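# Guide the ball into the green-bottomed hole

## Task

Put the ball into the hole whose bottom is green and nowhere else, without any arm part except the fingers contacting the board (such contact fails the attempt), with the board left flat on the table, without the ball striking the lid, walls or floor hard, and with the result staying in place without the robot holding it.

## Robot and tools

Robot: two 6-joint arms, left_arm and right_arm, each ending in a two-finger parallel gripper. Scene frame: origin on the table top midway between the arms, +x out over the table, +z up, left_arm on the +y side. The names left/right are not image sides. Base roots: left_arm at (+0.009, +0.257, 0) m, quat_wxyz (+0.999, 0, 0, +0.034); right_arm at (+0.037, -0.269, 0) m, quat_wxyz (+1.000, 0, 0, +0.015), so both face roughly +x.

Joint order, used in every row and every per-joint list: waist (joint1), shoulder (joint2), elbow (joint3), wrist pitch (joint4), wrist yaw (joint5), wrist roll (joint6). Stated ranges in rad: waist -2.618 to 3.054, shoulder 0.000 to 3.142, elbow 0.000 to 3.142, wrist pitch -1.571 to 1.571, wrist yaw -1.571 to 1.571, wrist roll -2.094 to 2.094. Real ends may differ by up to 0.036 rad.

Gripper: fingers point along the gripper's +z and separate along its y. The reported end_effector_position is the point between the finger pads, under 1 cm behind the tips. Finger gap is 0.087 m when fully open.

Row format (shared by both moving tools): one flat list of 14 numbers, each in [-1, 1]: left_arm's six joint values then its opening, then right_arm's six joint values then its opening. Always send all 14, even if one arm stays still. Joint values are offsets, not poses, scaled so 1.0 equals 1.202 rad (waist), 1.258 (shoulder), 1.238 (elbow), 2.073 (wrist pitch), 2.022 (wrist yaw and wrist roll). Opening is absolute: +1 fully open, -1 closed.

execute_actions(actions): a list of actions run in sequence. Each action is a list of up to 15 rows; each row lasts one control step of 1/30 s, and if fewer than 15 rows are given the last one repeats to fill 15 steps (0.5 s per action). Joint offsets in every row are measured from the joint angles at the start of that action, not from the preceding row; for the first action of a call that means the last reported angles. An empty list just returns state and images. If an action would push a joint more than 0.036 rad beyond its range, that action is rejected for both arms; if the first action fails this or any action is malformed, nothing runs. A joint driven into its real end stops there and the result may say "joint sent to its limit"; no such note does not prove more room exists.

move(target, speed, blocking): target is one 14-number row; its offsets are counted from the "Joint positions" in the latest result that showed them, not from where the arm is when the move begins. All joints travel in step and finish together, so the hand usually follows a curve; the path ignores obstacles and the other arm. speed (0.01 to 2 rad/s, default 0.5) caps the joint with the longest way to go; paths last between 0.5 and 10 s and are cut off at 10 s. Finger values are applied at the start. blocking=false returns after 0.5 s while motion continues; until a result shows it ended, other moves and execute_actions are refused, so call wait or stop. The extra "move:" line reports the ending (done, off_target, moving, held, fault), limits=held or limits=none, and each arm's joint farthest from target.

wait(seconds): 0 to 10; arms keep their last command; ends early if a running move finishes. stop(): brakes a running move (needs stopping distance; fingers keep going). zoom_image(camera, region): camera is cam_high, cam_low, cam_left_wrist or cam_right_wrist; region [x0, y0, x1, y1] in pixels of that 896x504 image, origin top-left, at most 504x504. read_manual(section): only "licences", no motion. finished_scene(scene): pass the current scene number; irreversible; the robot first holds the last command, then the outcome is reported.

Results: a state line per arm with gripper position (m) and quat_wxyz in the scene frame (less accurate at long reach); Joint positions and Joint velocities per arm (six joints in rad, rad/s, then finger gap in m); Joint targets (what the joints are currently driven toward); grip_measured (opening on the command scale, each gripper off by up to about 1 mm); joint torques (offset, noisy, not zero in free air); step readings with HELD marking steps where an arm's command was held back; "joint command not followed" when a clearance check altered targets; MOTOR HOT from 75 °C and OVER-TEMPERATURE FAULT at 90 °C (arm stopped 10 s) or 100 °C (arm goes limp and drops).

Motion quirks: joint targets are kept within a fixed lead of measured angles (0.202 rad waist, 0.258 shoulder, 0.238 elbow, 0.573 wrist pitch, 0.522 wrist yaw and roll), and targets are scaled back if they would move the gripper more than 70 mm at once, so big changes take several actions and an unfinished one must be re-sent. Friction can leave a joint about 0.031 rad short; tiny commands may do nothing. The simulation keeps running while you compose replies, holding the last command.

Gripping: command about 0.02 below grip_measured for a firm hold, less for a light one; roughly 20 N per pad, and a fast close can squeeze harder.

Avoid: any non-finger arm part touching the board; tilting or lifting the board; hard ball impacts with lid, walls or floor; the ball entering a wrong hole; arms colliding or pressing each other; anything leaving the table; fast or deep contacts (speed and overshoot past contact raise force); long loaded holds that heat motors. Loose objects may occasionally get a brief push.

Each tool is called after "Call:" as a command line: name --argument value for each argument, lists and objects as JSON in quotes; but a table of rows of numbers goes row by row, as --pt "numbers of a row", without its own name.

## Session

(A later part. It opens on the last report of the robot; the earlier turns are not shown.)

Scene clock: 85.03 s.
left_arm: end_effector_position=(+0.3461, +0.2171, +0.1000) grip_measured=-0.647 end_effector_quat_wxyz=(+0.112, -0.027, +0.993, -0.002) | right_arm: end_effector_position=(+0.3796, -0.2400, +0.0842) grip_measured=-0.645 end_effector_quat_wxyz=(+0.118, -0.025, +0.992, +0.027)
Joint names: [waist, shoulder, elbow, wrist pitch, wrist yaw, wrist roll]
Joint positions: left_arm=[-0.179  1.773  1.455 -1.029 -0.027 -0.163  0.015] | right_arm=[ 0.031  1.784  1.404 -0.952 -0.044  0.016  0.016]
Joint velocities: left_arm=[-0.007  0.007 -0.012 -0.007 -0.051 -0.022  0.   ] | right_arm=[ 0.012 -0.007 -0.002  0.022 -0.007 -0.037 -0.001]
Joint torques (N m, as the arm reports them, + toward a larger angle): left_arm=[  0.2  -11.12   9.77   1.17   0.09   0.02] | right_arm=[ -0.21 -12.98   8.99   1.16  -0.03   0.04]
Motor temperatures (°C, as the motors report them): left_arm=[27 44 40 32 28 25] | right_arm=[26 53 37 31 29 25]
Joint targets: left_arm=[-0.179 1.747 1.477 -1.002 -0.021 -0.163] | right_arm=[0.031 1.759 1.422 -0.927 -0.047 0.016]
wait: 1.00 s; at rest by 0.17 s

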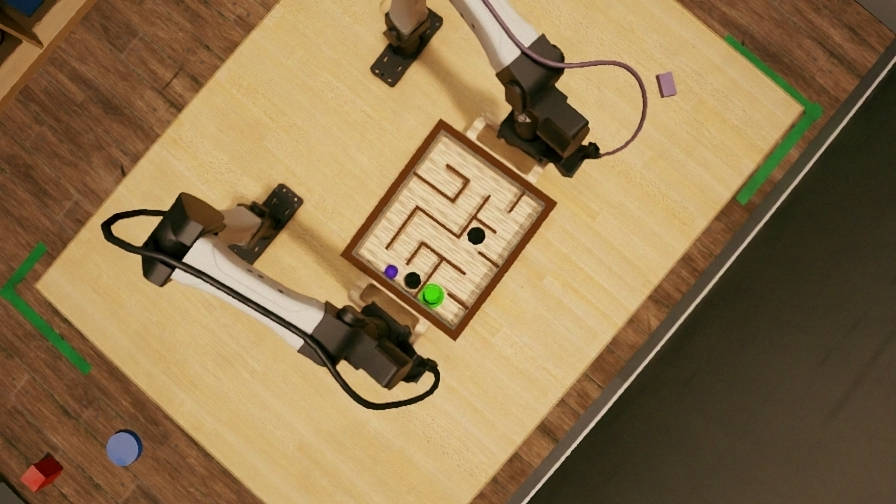

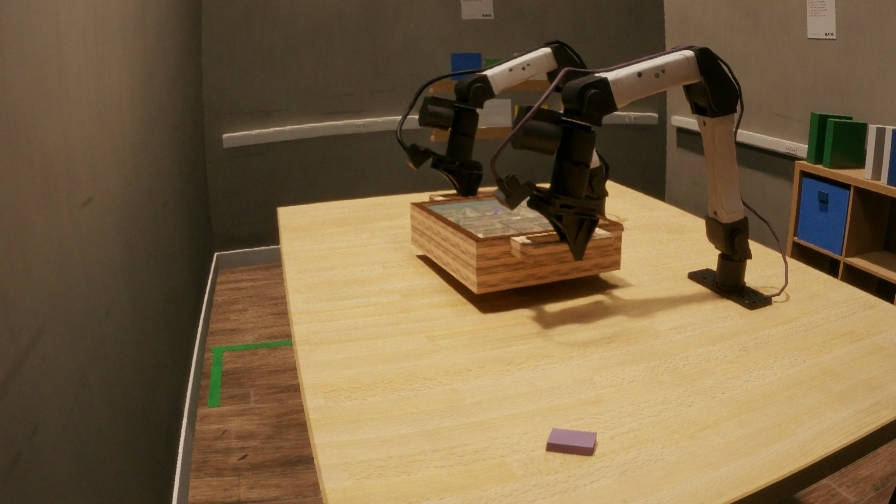

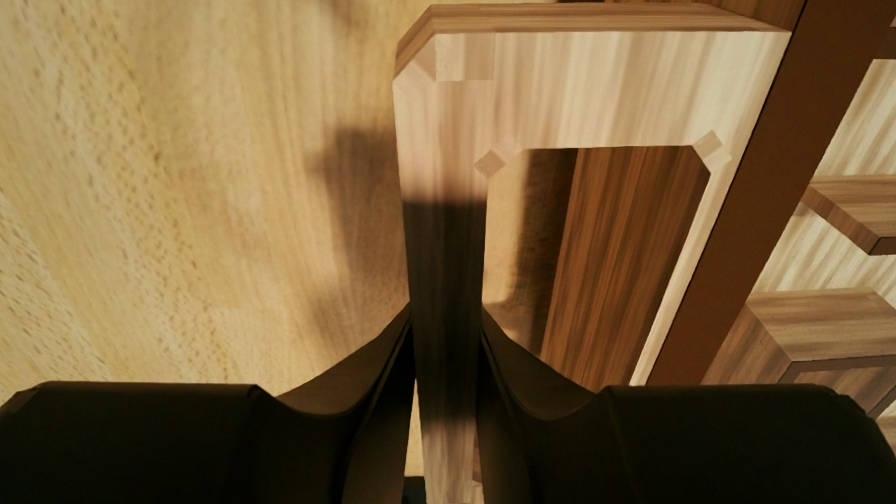

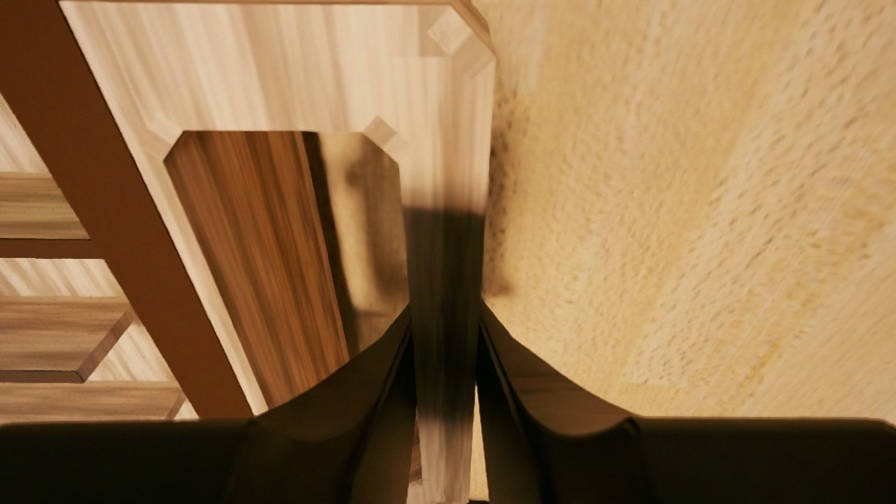

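Call:
execute_actions --actions '[[[0,-0.02,0.018,0.012,0.003,0,-0.75,0,-0.02,0.035,0,0.003,0,-0.75],[0,-0.02,0.018,0.012,0.006,0,-0.75,0,-0.02,0.043,-0.005,0.006,0,-0.75],[0,-0.02,0.018,0.012,0.009,0,-0.75,0,-0.02,0.051,-0.01,0.009,0,-0.75],[0,-0.02,0.018,0.012,0.012,0,-0.75,0,-0.02,0.059,-0.015,0.012,0,-0.75],[0,-0.02,0.018,0.012,0.015,0,-0.75,0,-0.02,0.067,-0.02,0.015,0,-0.75],[0,-0.02,0.018,0.012,0.018,0,-0.75,0,-0.02,0.075,-0.025,0.018,0,-0.75],[0,-0.02,0.018,0.012,0.021,0,-0.75,0,-0.02,0.083,-0.03,0.021,0,-0.75],[0,-0.02,0.018,0.012,0.024,0,-0.75,0,-0.02,0.091,-0.035,0.024,0,-0.75],[0,-0.02,0.018,0.012,0.027,0,-0.75,0,-0.02,0.099,-0.04,0.027,0,-0.75],[0,-0.02,0.018,0.012,0.03,0,-0.75,0,-0.02,0.107,-0.044,0.03,0,-0.75],[0,-0.02,0.018,0.012,0.033,0,-0.75,0,-0.02,0.115,-0.048,0.033,0,-0.75],[0,-0.02,0.018,0.012,0.036,0,-0.75,0,-0.02,0.123,-0.053,0.036,0,-0.75],[0,-0.02,0.018,0.012,0.039,0,-0.75,0,-0.02,0.131,-0.057,0.039,0,-0.75]]]'

Call:
wait --seconds 2.5

Scene clock: 96.13 s.
left_arm: end_effector_position=(+0.3490, +0.2064, +0.1007) grip_measured=-0.648 end_effector_quat_wxyz=(+0.116, -0.029, +0.992, -0.032) | right_arm: end_effector_position=(+0.3840, -0.2507, +0.1134) grip_measured=-0.645 end_effector_quat_wxyz=(+0.122, -0.027, +0.992, -0.004)
Joint names: [waist, shoulder, elbow, wrist pitch, wrist yaw, wrist roll]
Joint positions: left_arm=[-0.179  1.773  1.455 -1.013  0.029 -0.174  0.015] | right_arm=[ 0.031  1.784  1.521 -1.064  0.015  0.004  0.016]
Joint velocities: left_arm=[-0.007  0.007 -0.022  0.022  0.066 -0.007  0.001] | right_arm=[-0.002  0.002  0.134 -0.095  0.037 -0.095 -0.001]
Joint torques (N m, as the arm reports them, + toward a larger angle): left_arm=[  0.19 -11.08   9.93   0.95   0.22   0.1 ] | right_arm=[ -0.3  -12.9   10.4    1.03   0.11   0.21]
Motor temperatures (°C, as the motors report them): left_arm=[27 45 41 32 28 25] | right_arm=[26 54 37 32 29 25]
Joint targets: left_arm=[-0.179 1.747 1.477 -1.005 0.052 -0.163] | right_arm=[0.031 1.759 1.566 -1.070 0.035 0.016]
Step readings (joint positions):
0: left_arm=[-0.179 1.773 1.455 -1.029 -0.027 -0.163] | right_arm=[0.031 1.784 1.404 -0.952 -0.044 0.016]
1: left_arm=[-0.179 1.773 1.455 -1.029 -0.027 -0.163] | right_arm=[0.031 1.784 1.404 -0.952 -0.044 0.016]
2: left_arm=[-0.179 1.773 1.455 -1.029 -0.027 -0.163] | right_arm=[0.031 1.784 1.406 -0.954 -0.043 0.016]
4: left_arm=[-0.179 1.773 1.455 -1.029 -0.023 -0.163] | right_arm=[0.031 1.784 1.417 -0.966 -0.039 0.015]
8: left_arm=[-0.179 1.773 1.455 -1.022 -0.004 -0.167] | right_arm=[0.031 1.784 1.456 -1.001 -0.019 0.012]
15: Joint positions above

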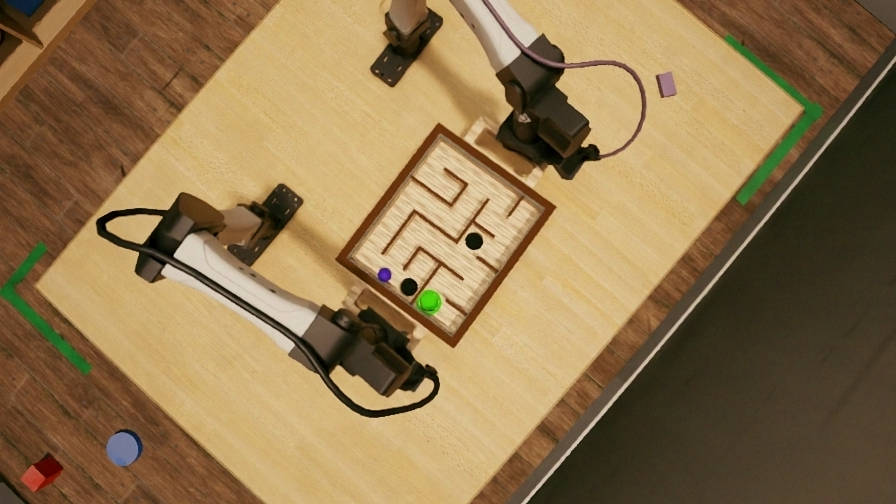

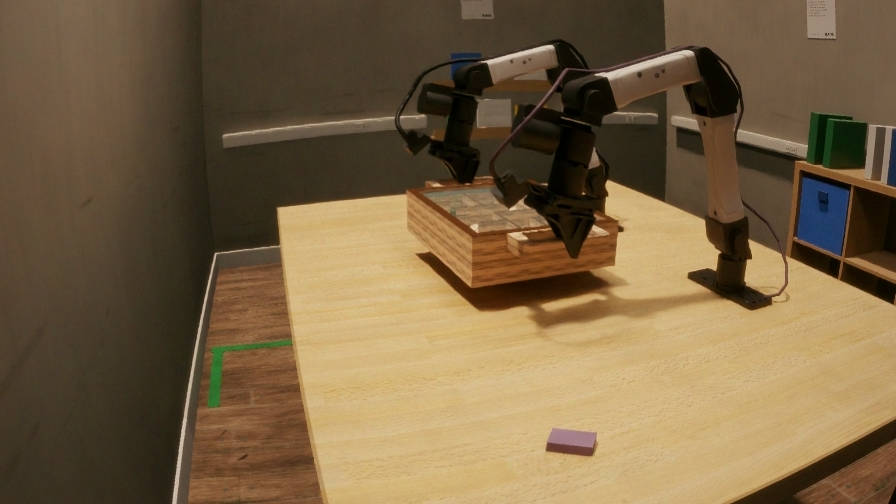

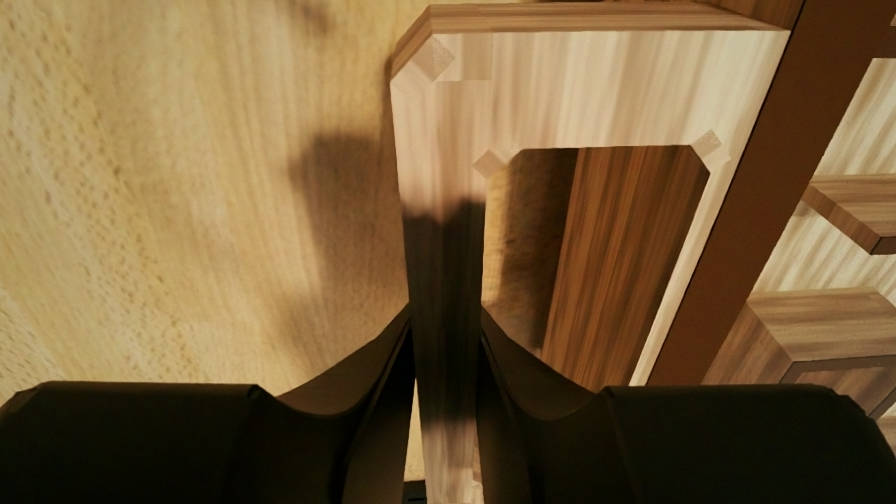

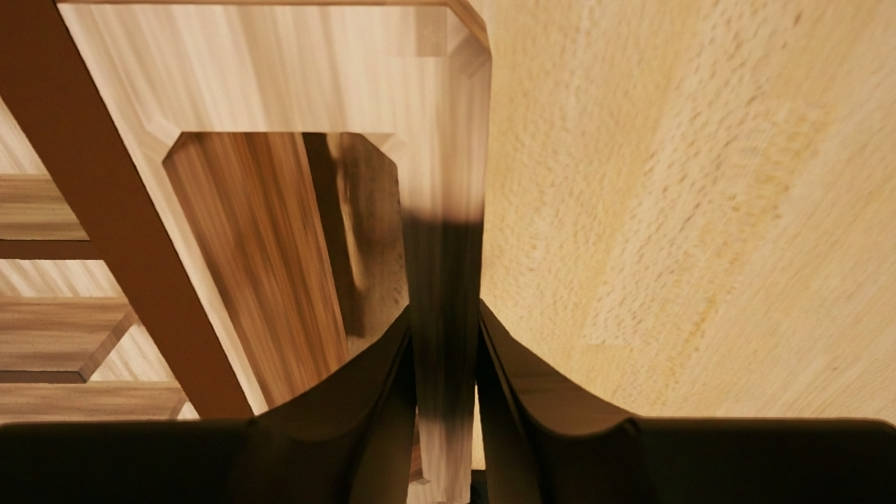

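Scene clock: 98.63 s.
left_arm: end_effector_position=(+0.3492, +0.2055, +0.1008) grip_measured=-0.648 end_effector_quat_wxyz=(+0.116, -0.029, +0.992, -0.034) | right_arm: end_effector_position=(+0.3825, -0.2516, +0.1147) grip_measured=-0.645 end_effector_quat_wxyz=(+0.119, -0.027, +0.993, -0.006)
Joint names: [waist, shoulder, elbow, wrist pitch, wrist yaw, wrist roll]
Joint positions: left_arm=[-0.179  1.773  1.455 -1.012  0.034 -0.175  0.015] | right_arm=[ 0.031  1.784  1.526 -1.075  0.02   0.004  0.016]
Joint velocities: left_arm=[-0.002 -0.002  0.022 -0.037  0.022  0.051 -0.   ] | right_arm=[-0.007 -0.002 -0.007  0.007 -0.007  0.022 -0.001]
Joint torques (N m, as the arm reports them, + toward a larger angle): left_arm=[  0.15 -11.15   9.81   0.97   0.24   0.11] | right_arm=[ -0.28 -13.16  10.64   0.98   0.14   0.17]
Motor temperatures (°C, as the motors report them): left_arm=[27 45 41 32 28 25] | right_arm=[26 54 38 32 29 25]
Joint targets: left_arm=[-0.179 1.747 1.477 -1.004 0.052 -0.164] | right_arm=[0.031 1.759 1.566 -1.070 0.035 0.016]
wait: 2.50 s; at rest by 0.30 s

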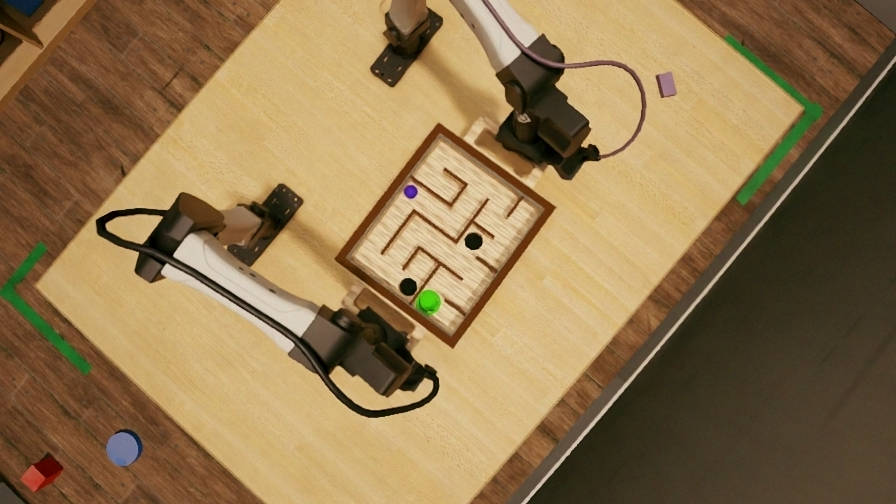

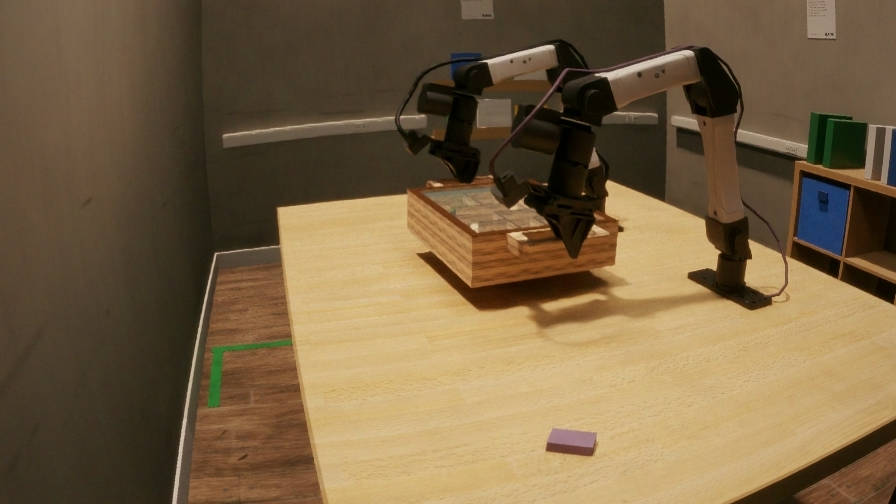

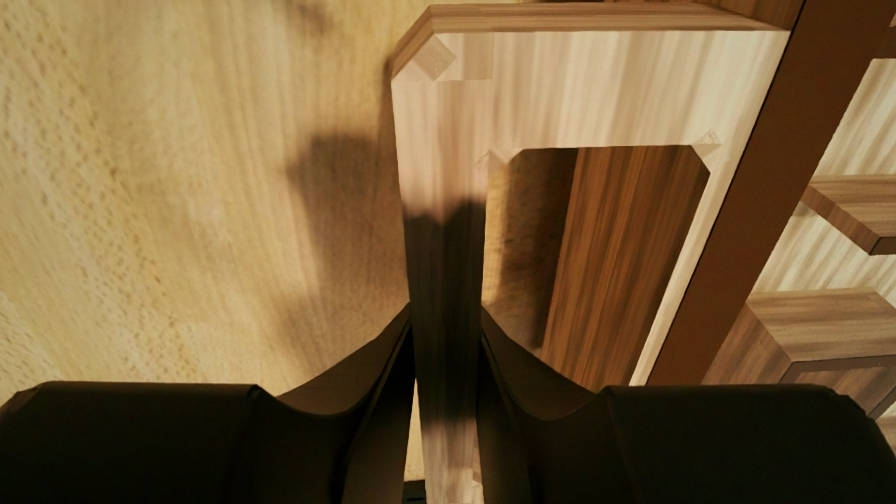

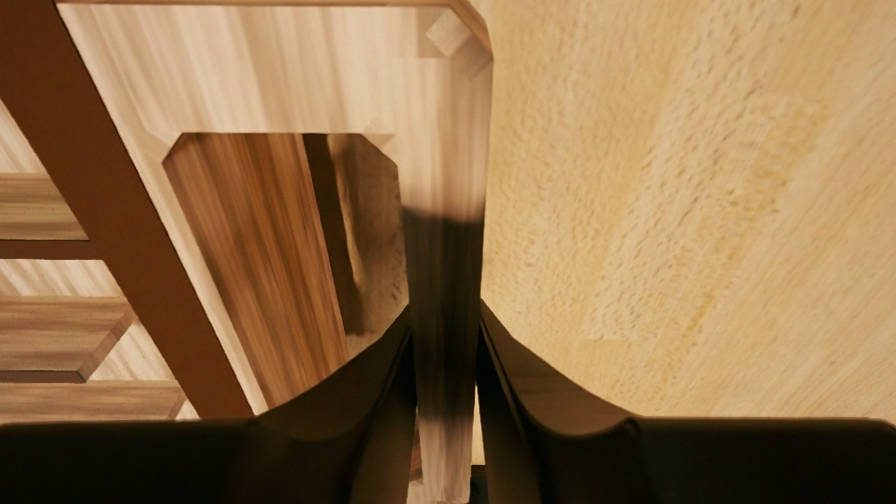

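Call:
execute_actions --actions '[]'

Scene clock: 121.27 s.
left_arm: end_effector_position=(+0.3492, +0.2055, +0.1008) grip_measured=-0.648 end_effector_quat_wxyz=(+0.116, -0.029, +0.992, -0.034) | right_arm: end_effector_position=(+0.3825, -0.2516, +0.1147) grip_measured=-0.645 end_effector_quat_wxyz=(+0.119, -0.027, +0.993, -0.006)
Joint names: [waist, shoulder, elbow, wrist pitch, wrist yaw, wrist roll]
Joint positions: left_arm=[-0.179  1.773  1.455 -1.012  0.034 -0.175  0.015] | right_arm=[ 0.031  1.784  1.526 -1.075  0.02   0.004  0.016]
Joint velocities: left_arm=[-0.002 -0.002  0.022 -0.051 -0.066 -0.037 -0.001] | right_arm=[-0.007  0.002 -0.007 -0.007 -0.022 -0.007  0.   ]
Joint torques (N m, as the arm reports them, + toward a larger angle): left_arm=[  0.17 -11.15   9.78   0.98   0.26   0.12] | right_arm=[ -0.25 -13.09  10.75   0.95   0.15   0.2 ]
Motor temperatures (°C, as the motors report them): left_arm=[27 45 42 32 28 25] | right_arm=[26 55 40 31 29 25]
Joint targets: left_arm=[-0.179 1.747 1.477 -1.004 0.052 -0.164] | right_arm=[0.031 1.759 1.566 -1.070 0.034 0.016]

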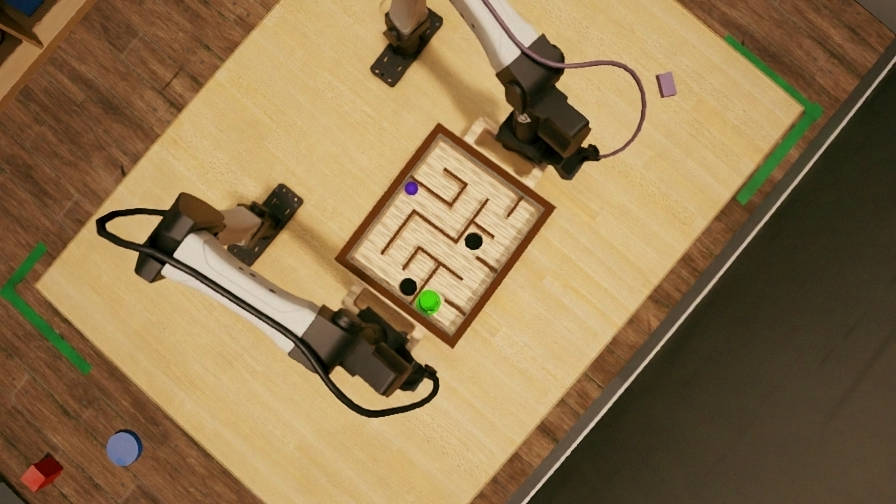

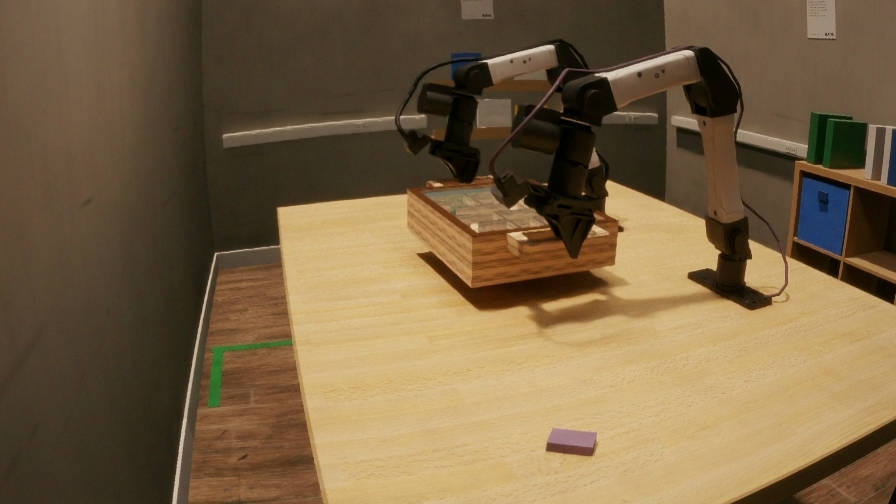

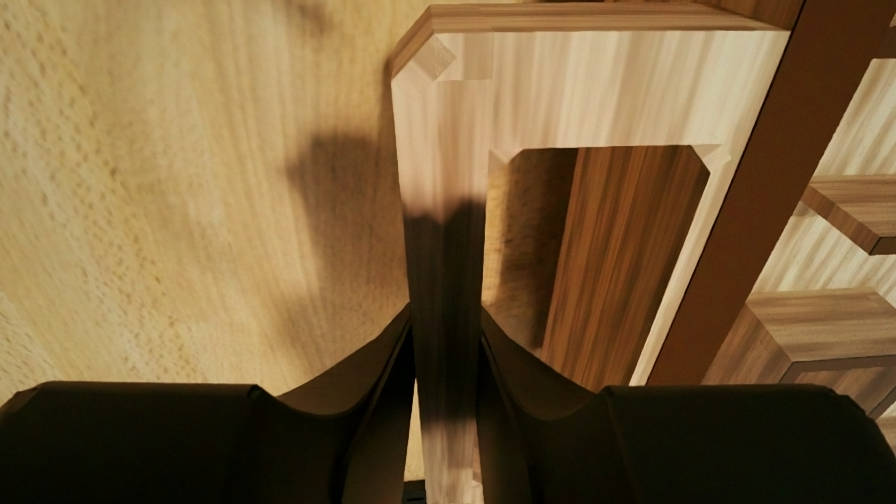

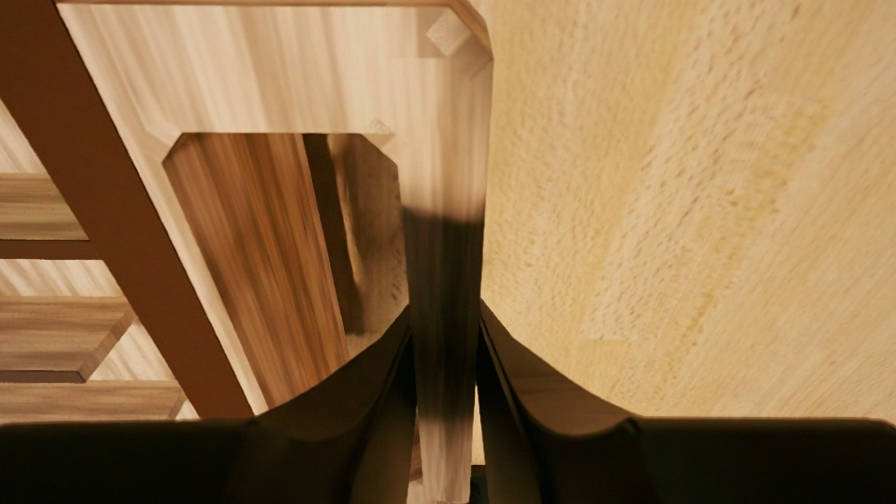

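Call:
execute_actions --actions '[[[0,-0.02,0.018,0.004,0,0,-0.75,0,-0.02,0.01,0.01,0,0,-0.75],[0,-0.02,0.018,0.004,-0.008,0,-0.75,0,-0.02,-0.01,0.018,-0.008,0,-0.75],[0,-0.02,0.018,0.004,-0.012,0,-0.75,0,-0.02,-0.02,0.024,-0.012,0,-0.75],[0,-0.02,0.018,0.004,-0.015,0,-0.75,0,-0.02,-0.03,0.03,-0.015,0,-0.75],[0,-0.02,0.018,0.004,-0.018,0,-0.75,0,-0.02,-0.04,0.036,-0.018,0,-0.75],[0,-0.02,0.018,0.004,-0.022,0,-0.75,0,-0.02,-0.05,0.042,-0.022,0,-0.75],[0,-0.02,0.018,0.004,-0.025,0,-0.75,0,-0.02,-0.06,0.048,-0.025,0,-0.75],[0,-0.02,0.018,0.004,-0.028,0,-0.75,0,-0.02,-0.07,0.054,-0.028,0,-0.75],[0,-0.02,0.018,0.004,-0.032,0,-0.75,0,-0.02,-0.08,0.06,-0.032,0,-0.75],[0,-0.02,0.018,0.004,-0.035,0,-0.75,0,-0.02,-0.09,0.066,-0.035,0,-0.75],[0,-0.02,0.018,0.004,-0.038,0,-0.75,0,-0.02,-0.1,0.072,-0.038,0,-0.75]]]'

Call:
wait --seconds 2.5

Scene clock: 133.20 s.
left_arm: end_effector_position=(+0.3472, +0.2173, +0.1001) grip_measured=-0.646 end_effector_quat_wxyz=(+0.114, -0.028, +0.993, -0.001) | right_arm: end_effector_position=(+0.3794, -0.2400, +0.0846) grip_measured=-0.645 end_effector_quat_wxyz=(+0.117, -0.026, +0.992, +0.027)
Joint names: [waist, shoulder, elbow, wrist pitch, wrist yaw, wrist roll]
Joint positions: left_arm=[-0.179  1.773  1.455 -1.025 -0.029 -0.166  0.015] | right_arm=[ 0.031  1.784  1.406 -0.955 -0.045  0.013  0.016]
Joint velocities: left_arm=[-0.012 -0.002  0.002 -0.037 -0.095 -0.007  0.001] | right_arm=[ 0.007  0.017 -0.027  0.022 -0.007  0.022  0.002]
Joint torques (N m, as the arm reports them, + toward a larger angle): left_arm=[  0.18 -11.05   9.81   1.16  -0.08  -0.01] | right_arm=[ -0.25 -12.97   7.37   1.09  -0.03  -0.13]
Motor temperatures (°C, as the motors report them): left_arm=[27 46 42 32 28 25] | right_arm=[26 56 41 31 29 25]
Joint targets: left_arm=[-0.179 1.747 1.477 -1.004 -0.043 -0.175] | right_arm=[0.031 1.759 1.402 -0.926 -0.057 0.004]
Step readings (joint positions):
0: left_arm=[-0.179 1.773 1.455 -1.012 0.034 -0.175] | right_arm=[0.031 1.784 1.526 -1.075 0.020 0.004]
1: left_arm=[-0.179 1.773 1.455 -1.012 0.034 -0.175] | right_arm=[0.031 1.784 1.526 -1.075 0.019 0.003]
2: left_arm=[-0.179 1.773 1.455 -1.012 0.032 -0.175] | right_arm=[0.031 1.784 1.525 -1.074 0.018 0.003]
4: left_arm=[-0.179 1.773 1.455 -1.012 0.026 -0.175] | right_arm=[0.031 1.784 1.514 -1.062 0.012 0.002]
8: left_arm=[-0.179 1.773 1.455 -1.015 0.003 -0.172] | right_arm=[0.031 1.784 1.467 -1.017 -0.010 0.005]
15: Joint positions above

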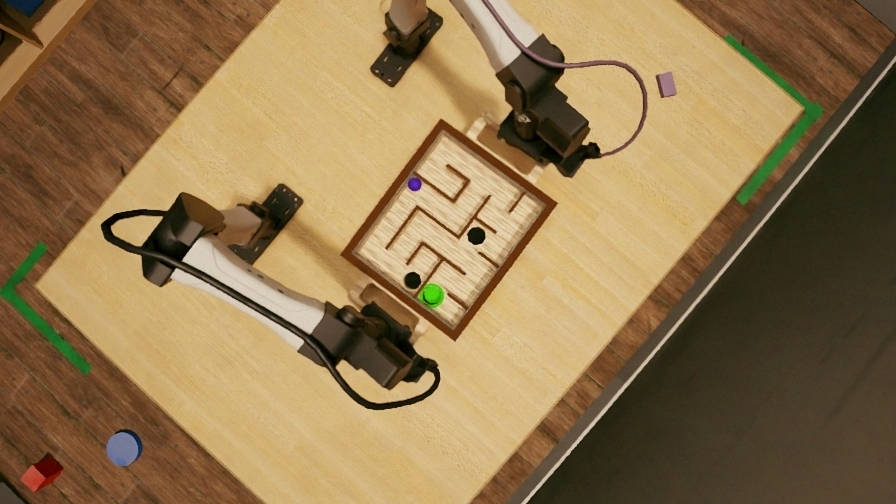

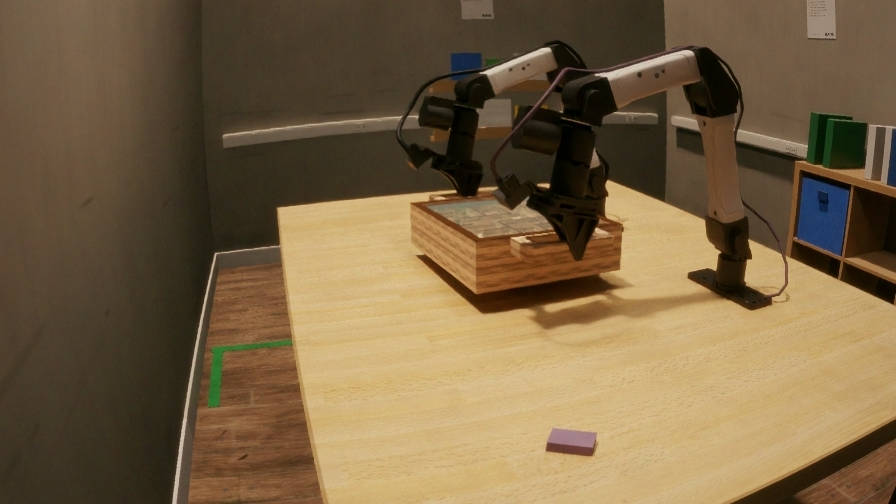

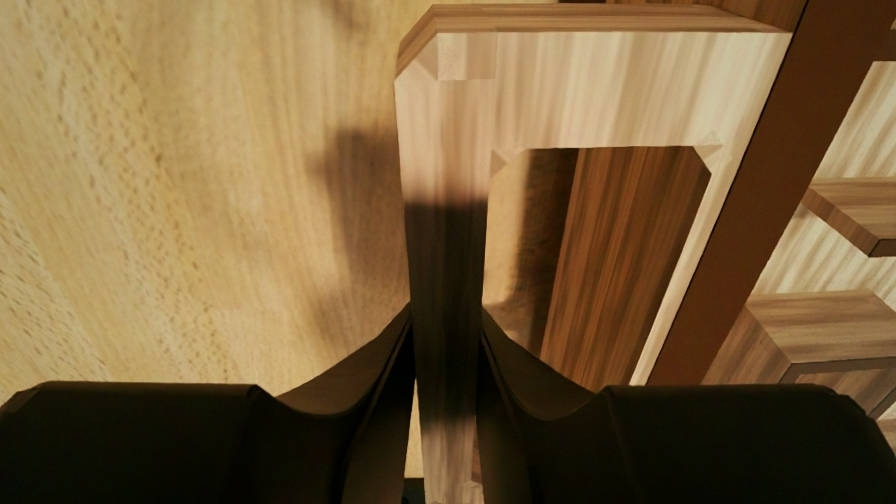

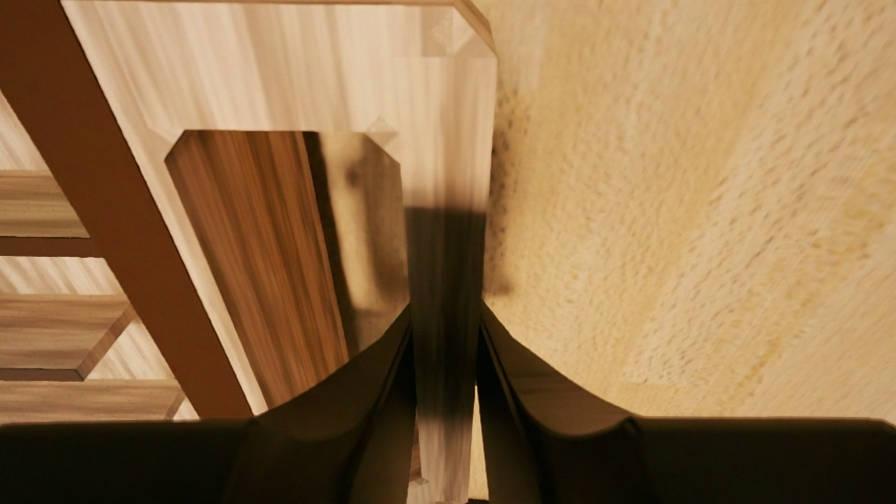

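Scene clock: 135.70 s.
left_arm: end_effector_position=(+0.3472, +0.2176, +0.1001) grip_measured=-0.647 end_effector_quat_wxyz=(+0.115, -0.028, +0.993, -0.001) | right_arm: end_effector_position=(+0.3813, -0.2397, +0.0847) grip_measured=-0.645 end_effector_quat_wxyz=(+0.121, -0.026, +0.992, +0.027)
Joint names: [waist, shoulder, elbow, wrist pitch, wrist yaw, wrist roll]
Joint positions: left_arm=[-0.179  1.773  1.455 -1.025 -0.031 -0.166  0.015] | right_arm=[ 0.031  1.784  1.405 -0.947 -0.046  0.013  0.016]
Joint velocities: left_arm=[ 0.007 -0.007 -0.017 -0.051  0.007  0.022 -0.   ] | right_arm=[-0.002 -0.012  0.002 -0.051 -0.037  0.007 -0.001]
Joint torques (N m, as the arm reports them, + toward a larger angle): left_arm=[  0.18 -11.12   9.77   1.11  -0.11  -0.06] | right_arm=[ -0.25 -12.96   7.32   1.13  -0.05  -0.08]
Motor temperatures (°C, as the motors report them): left_arm=[27 46 43 32 28 25] | right_arm=[26 56 41 31 29 25]
Joint targets: left_arm=[-0.179 1.747 1.477 -1.004 -0.043 -0.175] | right_arm=[0.031 1.759 1.402 -0.926 -0.057 0.004]
wait: 2.50 s; at rest by 0.27 s

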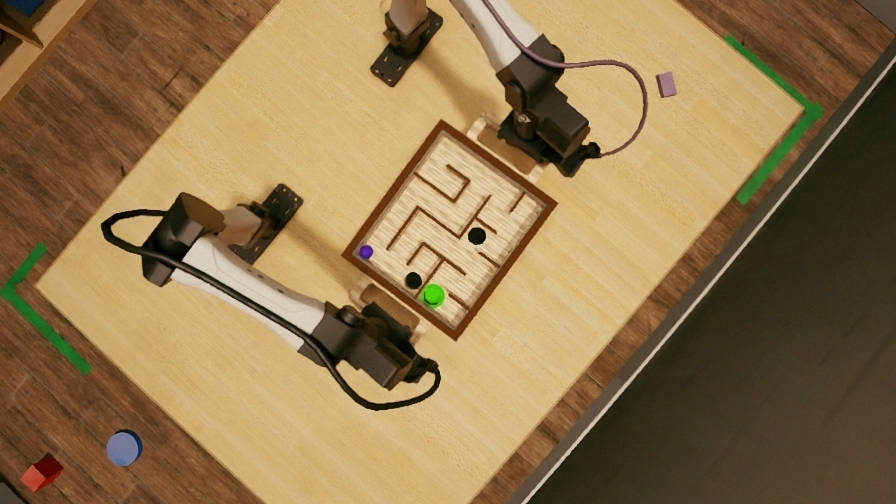

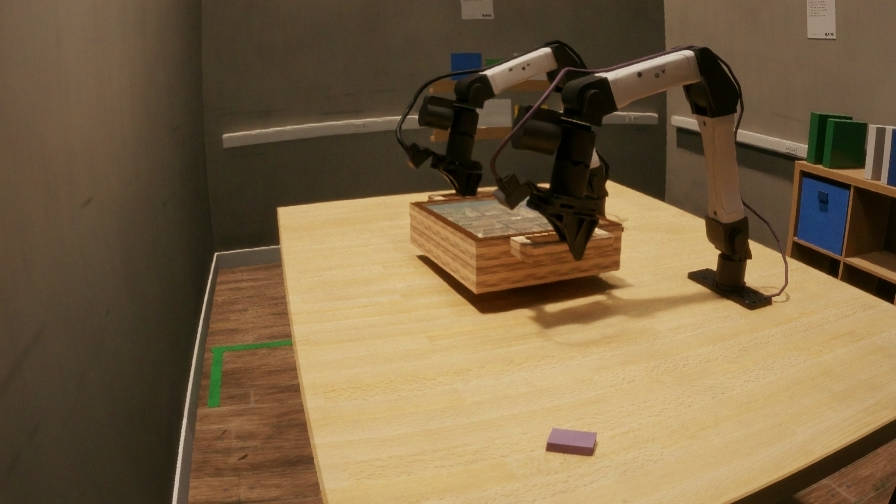

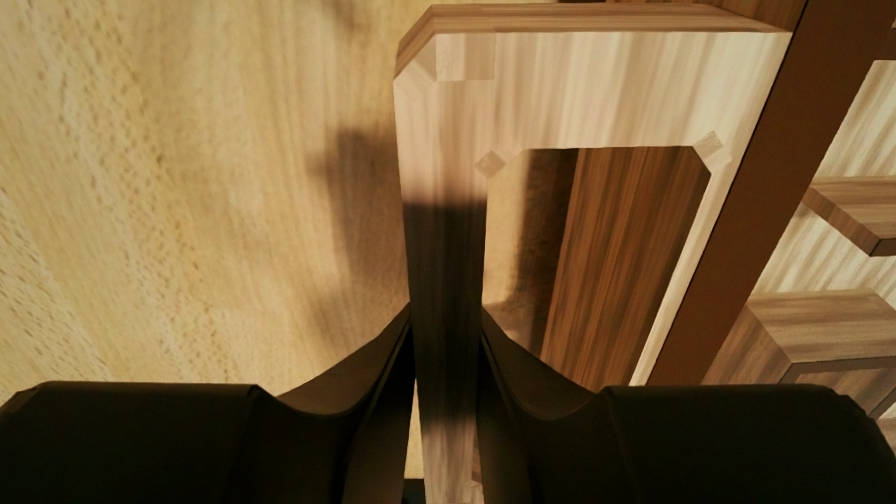

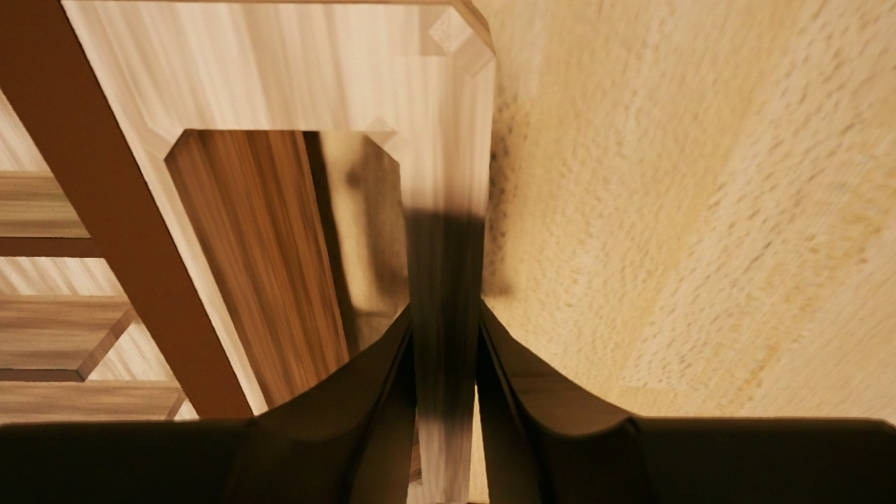

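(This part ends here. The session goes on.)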